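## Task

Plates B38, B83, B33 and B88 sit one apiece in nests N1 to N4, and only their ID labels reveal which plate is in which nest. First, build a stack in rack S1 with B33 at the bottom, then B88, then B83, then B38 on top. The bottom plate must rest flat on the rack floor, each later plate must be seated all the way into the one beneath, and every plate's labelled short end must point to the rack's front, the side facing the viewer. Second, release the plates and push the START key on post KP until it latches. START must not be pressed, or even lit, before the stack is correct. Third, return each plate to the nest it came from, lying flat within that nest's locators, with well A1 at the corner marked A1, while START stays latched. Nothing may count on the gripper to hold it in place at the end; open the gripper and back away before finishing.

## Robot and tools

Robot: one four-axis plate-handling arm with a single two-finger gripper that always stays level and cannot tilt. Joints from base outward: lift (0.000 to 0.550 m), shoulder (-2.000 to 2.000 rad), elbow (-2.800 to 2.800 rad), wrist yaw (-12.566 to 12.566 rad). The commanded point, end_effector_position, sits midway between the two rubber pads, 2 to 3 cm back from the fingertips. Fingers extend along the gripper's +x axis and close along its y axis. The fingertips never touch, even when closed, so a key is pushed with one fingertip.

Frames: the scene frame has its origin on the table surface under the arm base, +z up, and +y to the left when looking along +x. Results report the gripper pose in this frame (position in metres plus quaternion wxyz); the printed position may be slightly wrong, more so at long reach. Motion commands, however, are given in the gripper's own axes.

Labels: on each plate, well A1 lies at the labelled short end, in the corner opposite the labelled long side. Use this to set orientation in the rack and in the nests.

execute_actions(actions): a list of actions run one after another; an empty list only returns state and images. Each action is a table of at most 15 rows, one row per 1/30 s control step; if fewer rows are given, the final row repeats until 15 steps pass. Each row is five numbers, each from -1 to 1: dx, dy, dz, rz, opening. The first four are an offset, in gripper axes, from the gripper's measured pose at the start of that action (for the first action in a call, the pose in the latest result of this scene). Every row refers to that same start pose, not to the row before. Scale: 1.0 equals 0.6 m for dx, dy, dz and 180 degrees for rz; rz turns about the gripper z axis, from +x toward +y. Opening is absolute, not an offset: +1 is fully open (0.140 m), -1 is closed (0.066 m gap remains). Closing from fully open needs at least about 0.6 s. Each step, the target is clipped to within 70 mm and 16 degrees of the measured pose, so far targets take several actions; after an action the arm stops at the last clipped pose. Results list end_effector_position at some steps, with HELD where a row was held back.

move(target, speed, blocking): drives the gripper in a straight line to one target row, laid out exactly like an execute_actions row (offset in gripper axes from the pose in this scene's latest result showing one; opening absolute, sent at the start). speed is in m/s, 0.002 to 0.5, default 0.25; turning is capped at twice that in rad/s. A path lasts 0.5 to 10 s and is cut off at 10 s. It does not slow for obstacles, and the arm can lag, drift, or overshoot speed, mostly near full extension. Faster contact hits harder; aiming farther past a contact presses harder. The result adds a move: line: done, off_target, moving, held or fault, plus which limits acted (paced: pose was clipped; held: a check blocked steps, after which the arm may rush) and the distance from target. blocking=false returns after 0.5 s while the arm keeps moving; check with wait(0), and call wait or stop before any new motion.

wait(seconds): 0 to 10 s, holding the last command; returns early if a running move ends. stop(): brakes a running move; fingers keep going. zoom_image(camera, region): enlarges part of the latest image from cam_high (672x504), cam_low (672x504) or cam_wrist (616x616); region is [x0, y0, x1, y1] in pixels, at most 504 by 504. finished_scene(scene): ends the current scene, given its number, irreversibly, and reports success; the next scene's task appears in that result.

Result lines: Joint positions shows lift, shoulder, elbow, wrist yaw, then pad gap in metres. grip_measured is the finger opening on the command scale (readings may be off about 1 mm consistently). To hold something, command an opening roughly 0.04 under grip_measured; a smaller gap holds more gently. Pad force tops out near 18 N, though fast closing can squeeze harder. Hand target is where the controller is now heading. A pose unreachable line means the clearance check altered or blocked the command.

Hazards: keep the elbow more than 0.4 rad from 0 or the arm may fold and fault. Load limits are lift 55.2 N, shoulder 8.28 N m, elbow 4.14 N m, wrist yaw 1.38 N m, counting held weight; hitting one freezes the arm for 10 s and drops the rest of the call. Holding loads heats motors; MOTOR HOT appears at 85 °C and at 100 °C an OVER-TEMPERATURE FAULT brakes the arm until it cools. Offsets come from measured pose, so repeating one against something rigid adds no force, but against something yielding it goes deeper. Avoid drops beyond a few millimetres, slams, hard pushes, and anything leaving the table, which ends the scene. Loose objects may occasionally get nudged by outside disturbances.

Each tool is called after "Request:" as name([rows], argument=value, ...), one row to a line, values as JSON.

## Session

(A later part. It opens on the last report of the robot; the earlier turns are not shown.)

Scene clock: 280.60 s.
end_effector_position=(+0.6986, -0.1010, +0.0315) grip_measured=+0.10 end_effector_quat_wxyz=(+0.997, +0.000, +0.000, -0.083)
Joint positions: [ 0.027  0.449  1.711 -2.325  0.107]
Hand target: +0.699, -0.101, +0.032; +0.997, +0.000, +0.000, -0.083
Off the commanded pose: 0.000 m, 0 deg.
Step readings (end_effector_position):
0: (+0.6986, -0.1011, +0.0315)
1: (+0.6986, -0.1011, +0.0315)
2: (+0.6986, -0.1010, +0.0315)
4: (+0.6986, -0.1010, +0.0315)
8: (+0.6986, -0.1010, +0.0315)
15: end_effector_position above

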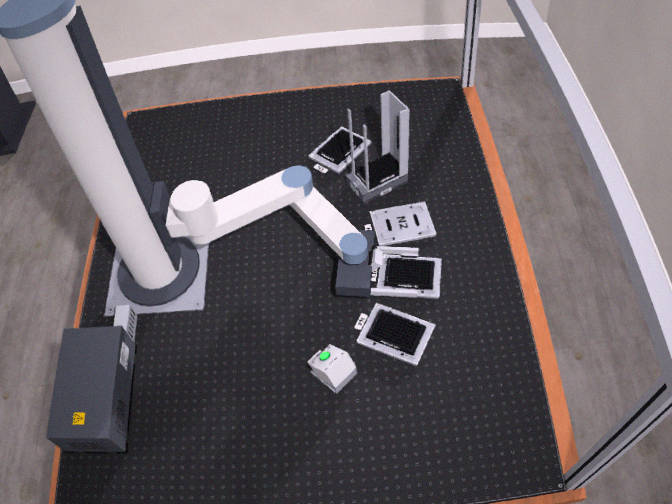

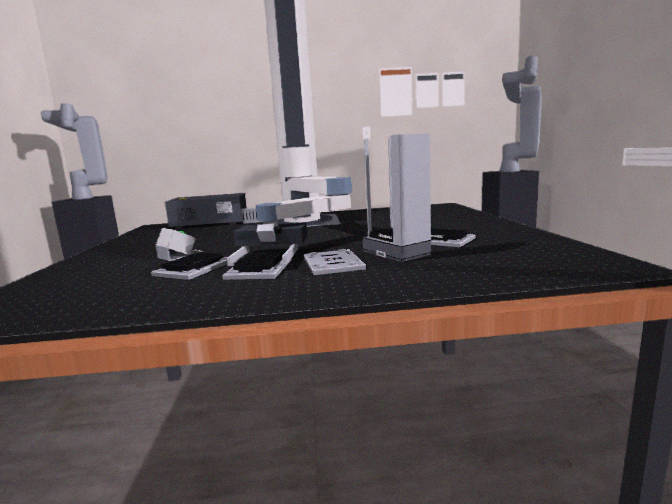

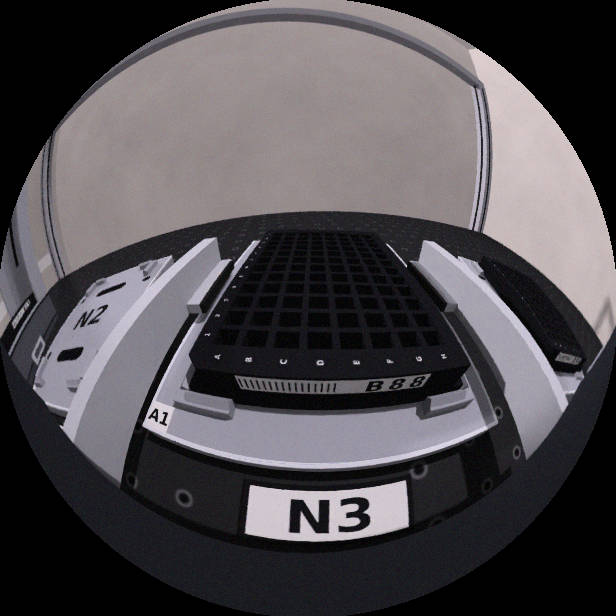

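Request:
execute_actions([
  [[0,-0.0008,-0.0004,0,-0.38]],
  [[0,0,0,0,-0.515]],
])

Request:
move(target=[0,0,0.44,0,-0.515], speed=0.2)

Request:
move(target=[-0.071,-0.2852,0,-0.1124,-0.515])

Request:
move(target=[0,0,-0.465,0,-0.515])

Scene clock: 292.47 s.
end_effector_position=(+0.6556, +0.2447, +0.0611) grip_measured=-0.47 end_effector_quat_wxyz=(+0.968, +0.000, +0.000, +0.252)
Joint positions: [ 0.056  1.091  1.747 -2.329  0.085]
Hand target: +0.656, +0.245, +0.061; +0.968, +0.000, +0.000, +0.252
Off the commanded pose: 0.000 m, 0 deg.
Step readings (end_effector_position; steps 1 to 15: 1st action; 16 to 30: 2nd action):
0: (+0.6554, +0.2451, +0.0614)
1: (+0.6554, +0.2451, +0.0614)
2: (+0.6556, +0.2448, +0.0612)
4: (+0.6556, +0.2447, +0.0611)
8: (+0.6556, +0.2447, +0.0611)
15: (+0.6556, +0.2447, +0.0611)
16: (+0.6556, +0.2447, +0.0611)
17: (+0.6556, +0.2447, +0.0611)
19: (+0.6556, +0.2447, +0.0611)
23: (+0.6556, +0.2447, +0.0611)
30: end_effector_position above

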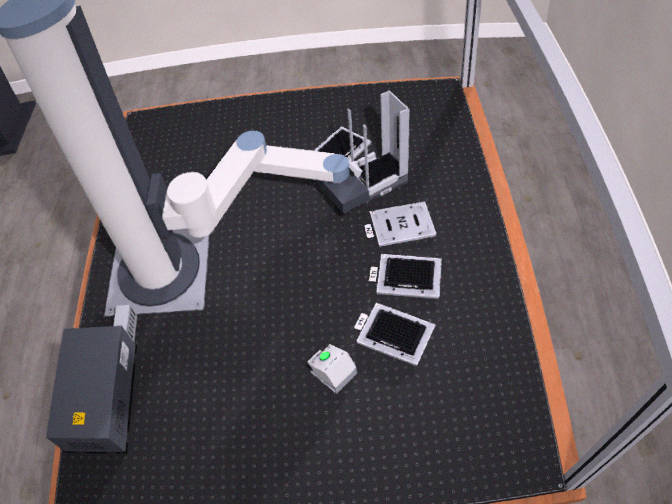

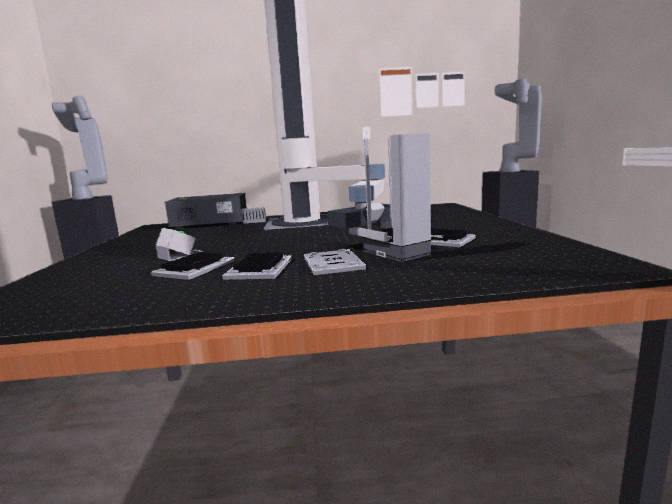

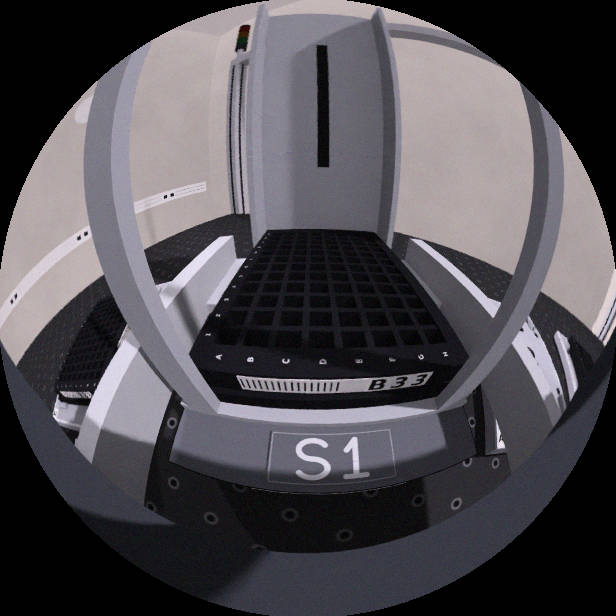

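Scene clock: 294.17 s.
end_effector_position=(+0.6556, +0.2447, +0.3252) grip_measured=-0.47 end_effector_quat_wxyz=(+0.968, +0.000, +0.000, +0.252)
Joint positions: [ 0.32   1.091  1.747 -2.329  0.085]
Hand target: +0.656, +0.245, +0.325; +0.968, +0.000, +0.000, +0.252
Off the commanded pose: 0.000 m, 0 deg.
move: done

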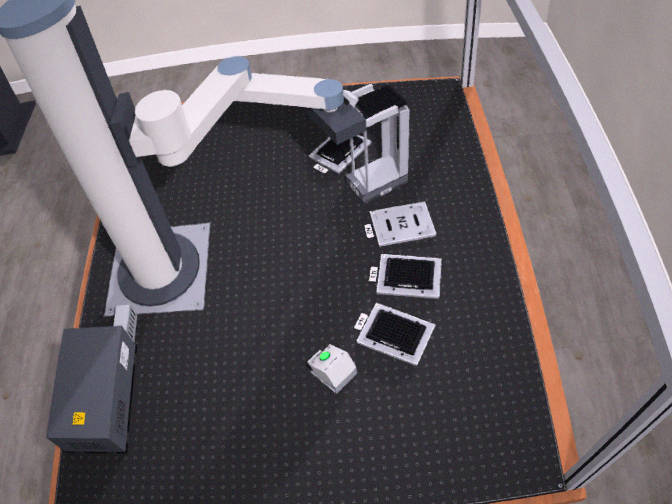

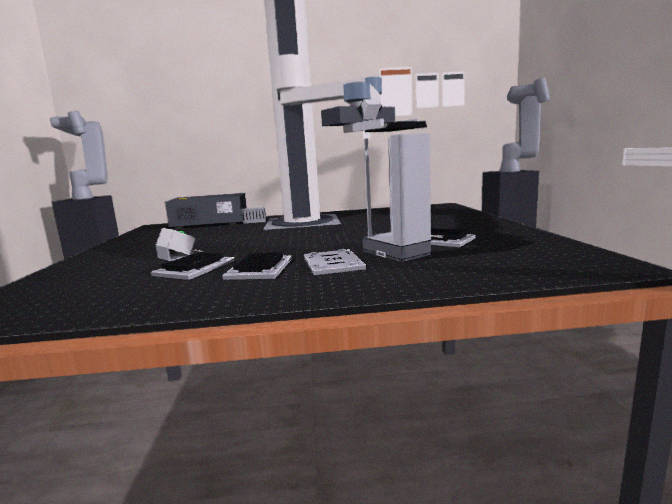

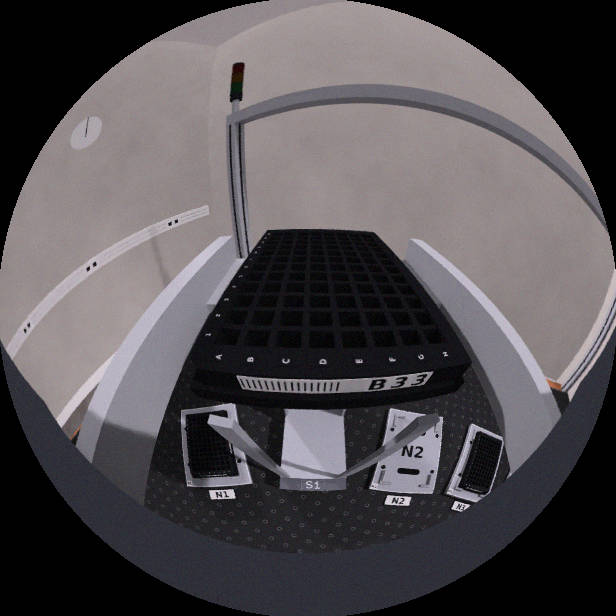

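Scene clock: 295.27 s.
end_effector_position=(+0.7017, +0.0743, +0.3252) grip_measured=-0.47 end_effector_quat_wxyz=(+0.997, +0.000, +0.000, +0.077)
Joint positions: [ 0.32   0.787  1.702 -2.334  0.085]
Hand target: +0.702, +0.074, +0.325; +0.997, +0.000, +0.000, +0.078
Off the commanded pose: 0.000 m, 0 deg.
move: done

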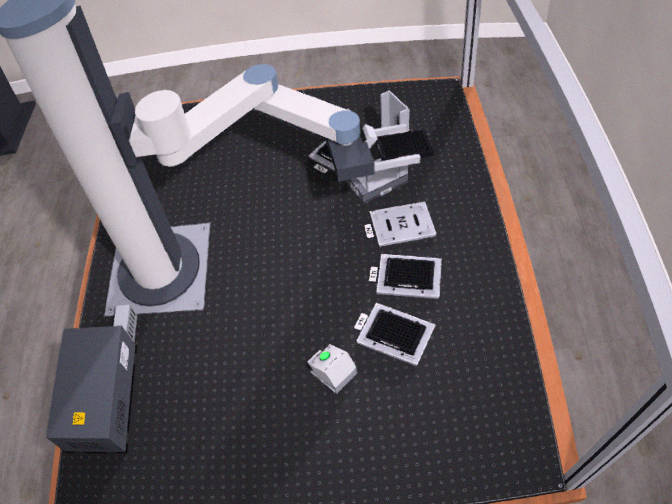

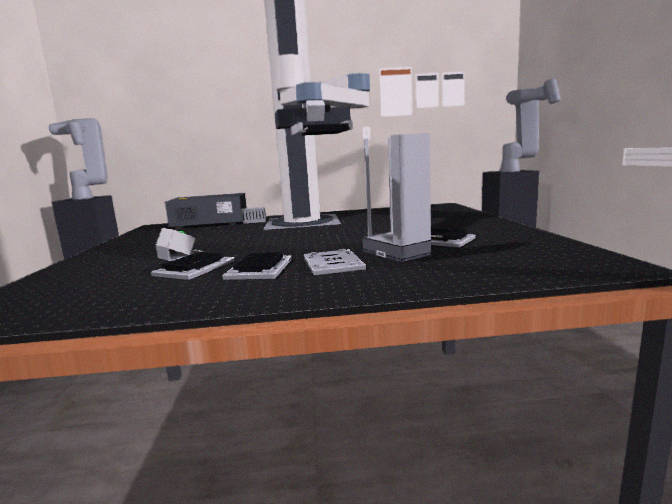

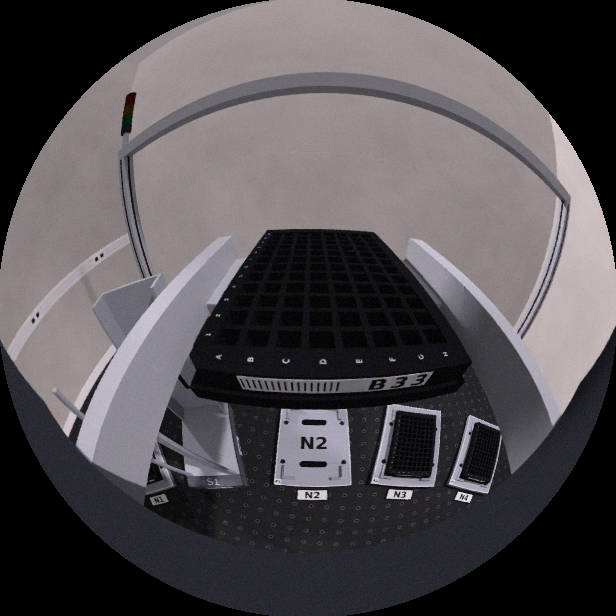

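Scene clock: 296.80 s.
end_effector_position=(+0.7017, +0.0742, +0.0461) grip_measured=-0.47 end_effector_quat_wxyz=(+0.997, +0.000, +0.000, +0.077)
Joint positions: [ 0.041  0.787  1.702 -2.334  0.085]
Hand target: +0.702, +0.074, +0.046; +0.997, +0.000, +0.000, +0.077
Off the commanded pose: 0.000 m, 0 deg.
move: done

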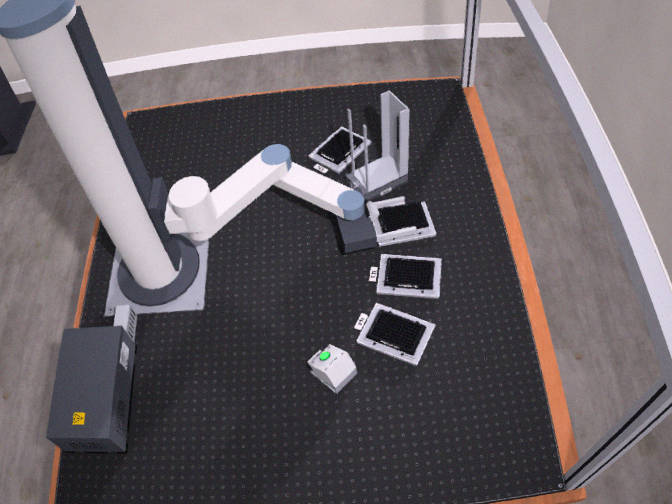

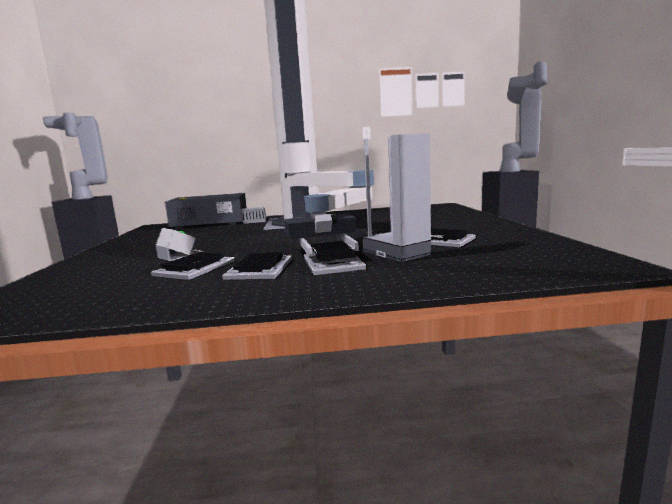

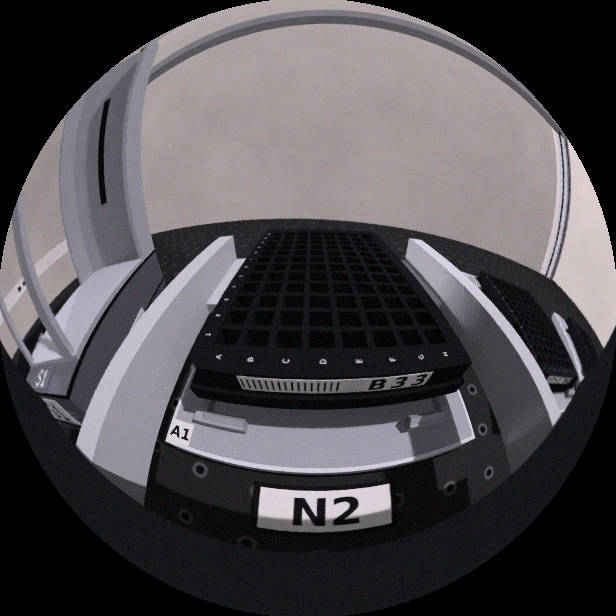

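Plate is slightly rotated in the grip; compensate.

Request:
execute_actions([
  [[0.0004,0.0003,0,-0.0017,-0.515]],
])

Request:
move(target=[0,0,-0.0243,0,-0.515], speed=0.015)

Request:
execute_actions([
  [[0,0,0,0,0.1]],
])

Request:
move(target=[-0.25,0,0.1,0,0.1])

Scene clock: 301.67 s.
end_effector_position=(+0.7019, +0.0745, +0.0461) grip_measured=-0.47 end_effector_quat_wxyz=(+0.997, +0.000, +0.000, +0.075)
Joint positions: [ 0.041  0.789  1.703 -2.343  0.085]
Hand target: +0.702, +0.074, +0.046; +0.997, +0.000, +0.000, +0.075
Off the commanded pose: 0.000 m, 0 deg.
Step readings (end_effector_position):
0: (+0.7017, +0.0742, +0.0461)
1: (+0.7017, +0.0742, +0.0461)
2: (+0.7019, +0.0742, +0.0461)
4: (+0.7019, +0.0745, +0.0461)
8: (+0.7019, +0.0745, +0.0461)
15: end_effector_position above

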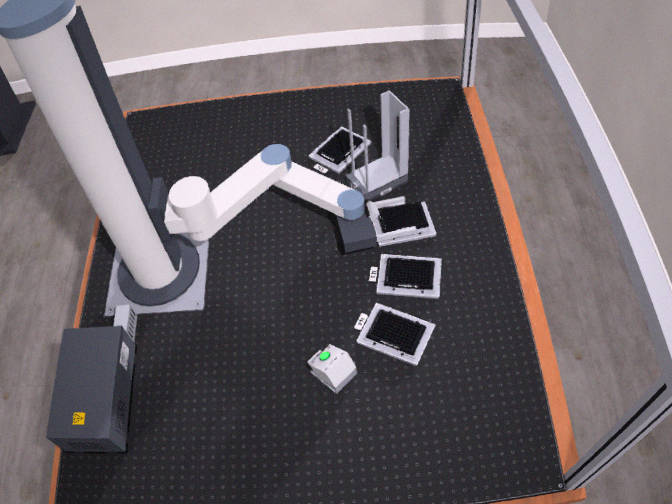

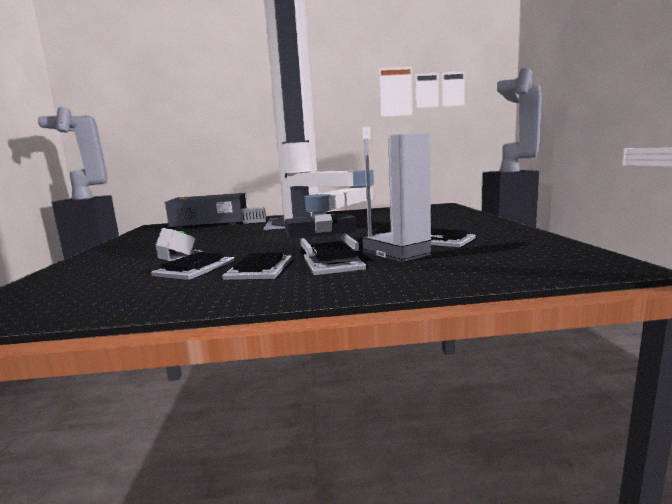

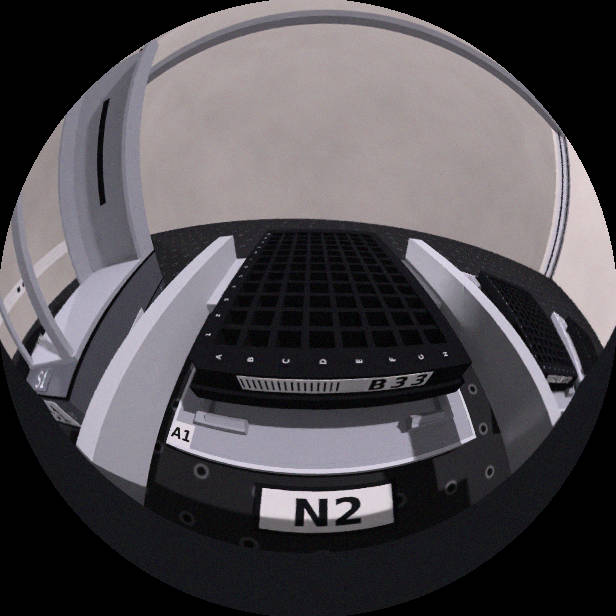

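Scene clock: 302.87 s.
end_effector_position=(+0.7018, +0.0744, +0.0315) grip_measured=-0.47 end_effector_quat_wxyz=(+0.997, +0.000, +0.000, +0.075)
Joint positions: [ 0.027  0.789  1.703 -2.342  0.085]
Hand target: +0.702, +0.074, +0.032; +0.997, +0.000, +0.000, +0.075
Off the commanded pose: 0.000 m, 0 deg.
move: done

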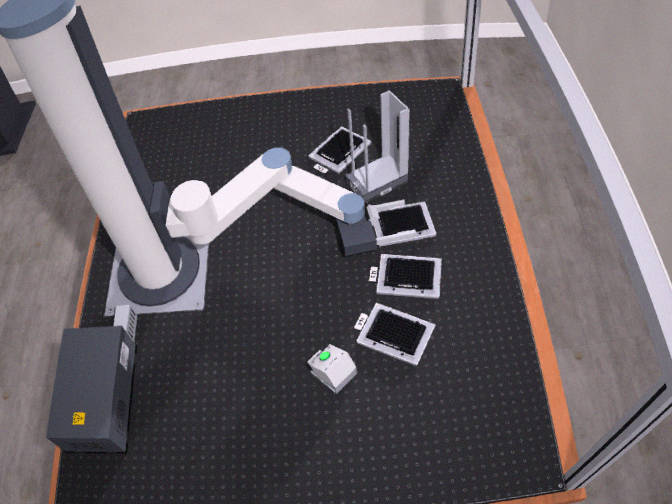

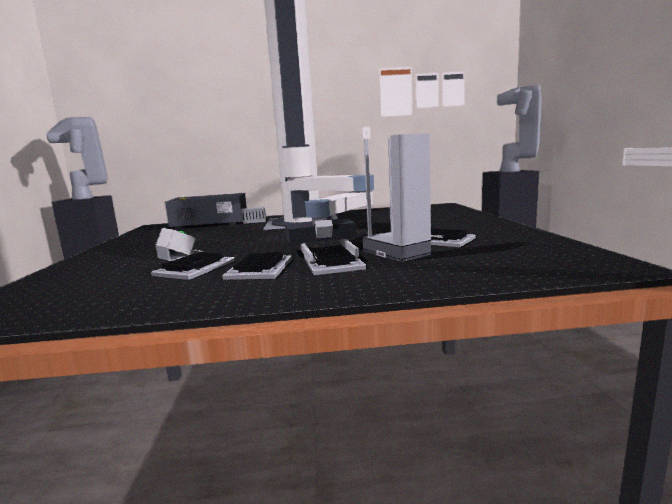

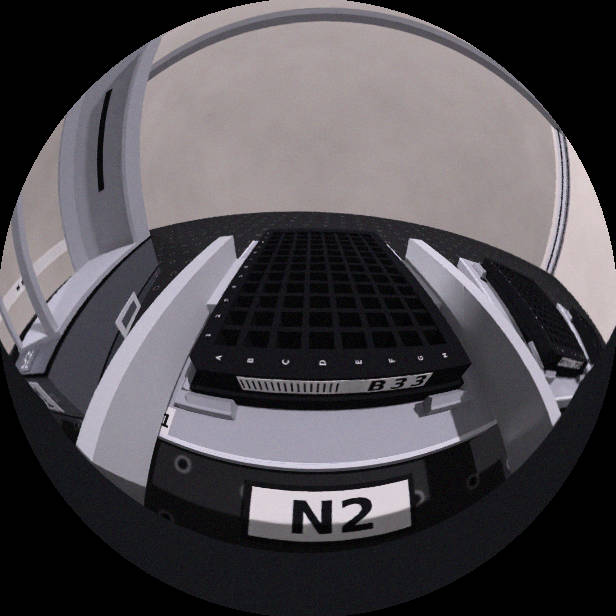

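Scene clock: 303.37 s.
end_effector_position=(+0.7018, +0.0744, +0.0315) grip_measured=+0.10 end_effector_quat_wxyz=(+0.997, +0.000, +0.000, +0.075)
Joint positions: [ 0.027  0.789  1.703 -2.342  0.107]
Hand target: +0.702, +0.074, +0.032; +0.997, +0.000, +0.000, +0.075
Off the commanded pose: 0.000 m, 0 deg.
Step readings (end_effector_position):
0: (+0.7018, +0.0744, +0.0315)
1: (+0.7018, +0.0744, +0.0315)
2: (+0.7018, +0.0744, +0.0315)
4: (+0.7018, +0.0744, +0.0315)
8: (+0.7018, +0.0744, +0.0315)
15: end_effector_position above

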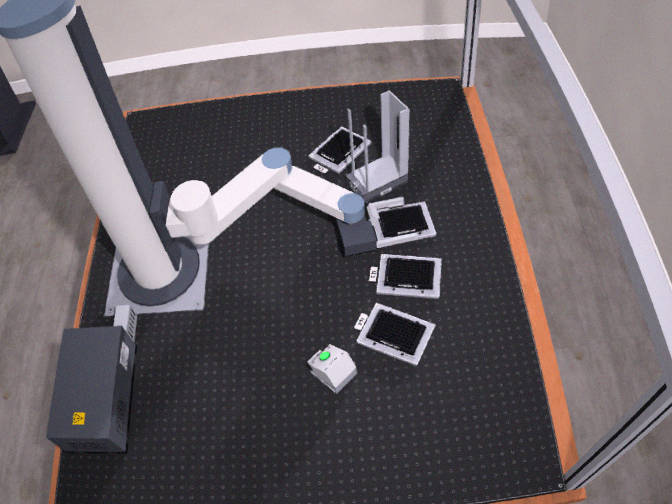

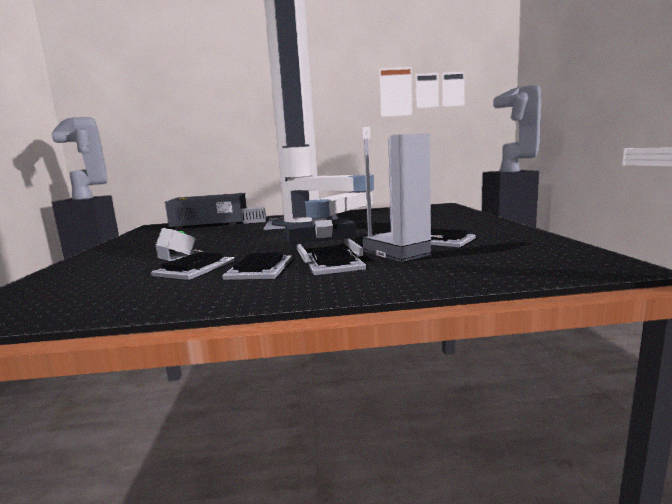

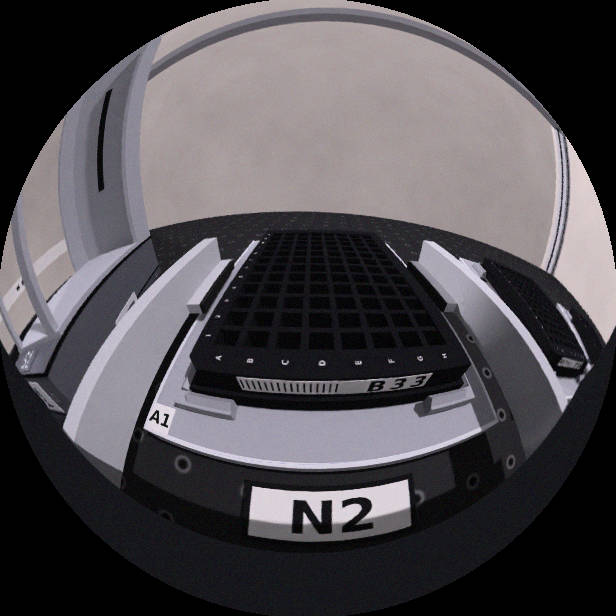

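Scene clock: 304.40 s.
end_effector_position=(+0.5534, +0.0521, +0.0916) grip_measured=+0.10 end_effector_quat_wxyz=(+0.997, +0.000, +0.000, +0.075)
Joint positions: [ 0.087  1.075  0.957 -1.882  0.107]
Hand target: +0.553, +0.052, +0.092; +0.997, +0.000, +0.000, +0.075
Off the commanded pose: 0.000 m, 0 deg.
move: done

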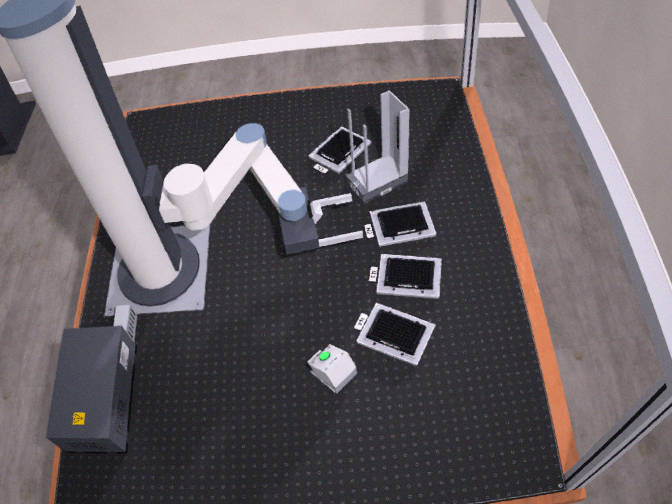

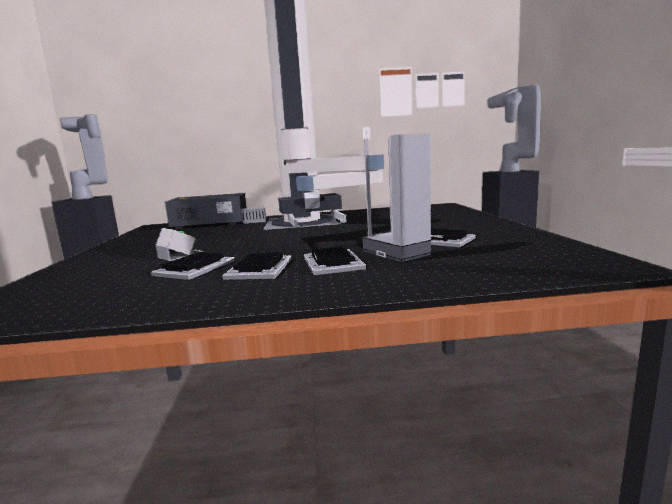

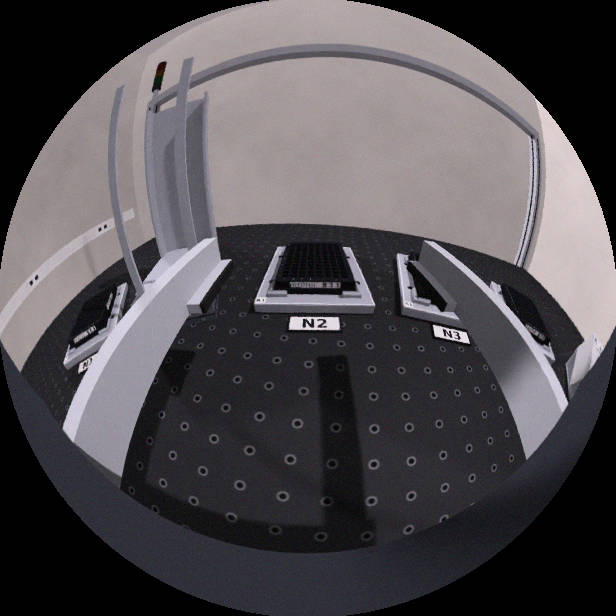

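Request:
finished_scene(scene=2)

The scene is finished: the task was done.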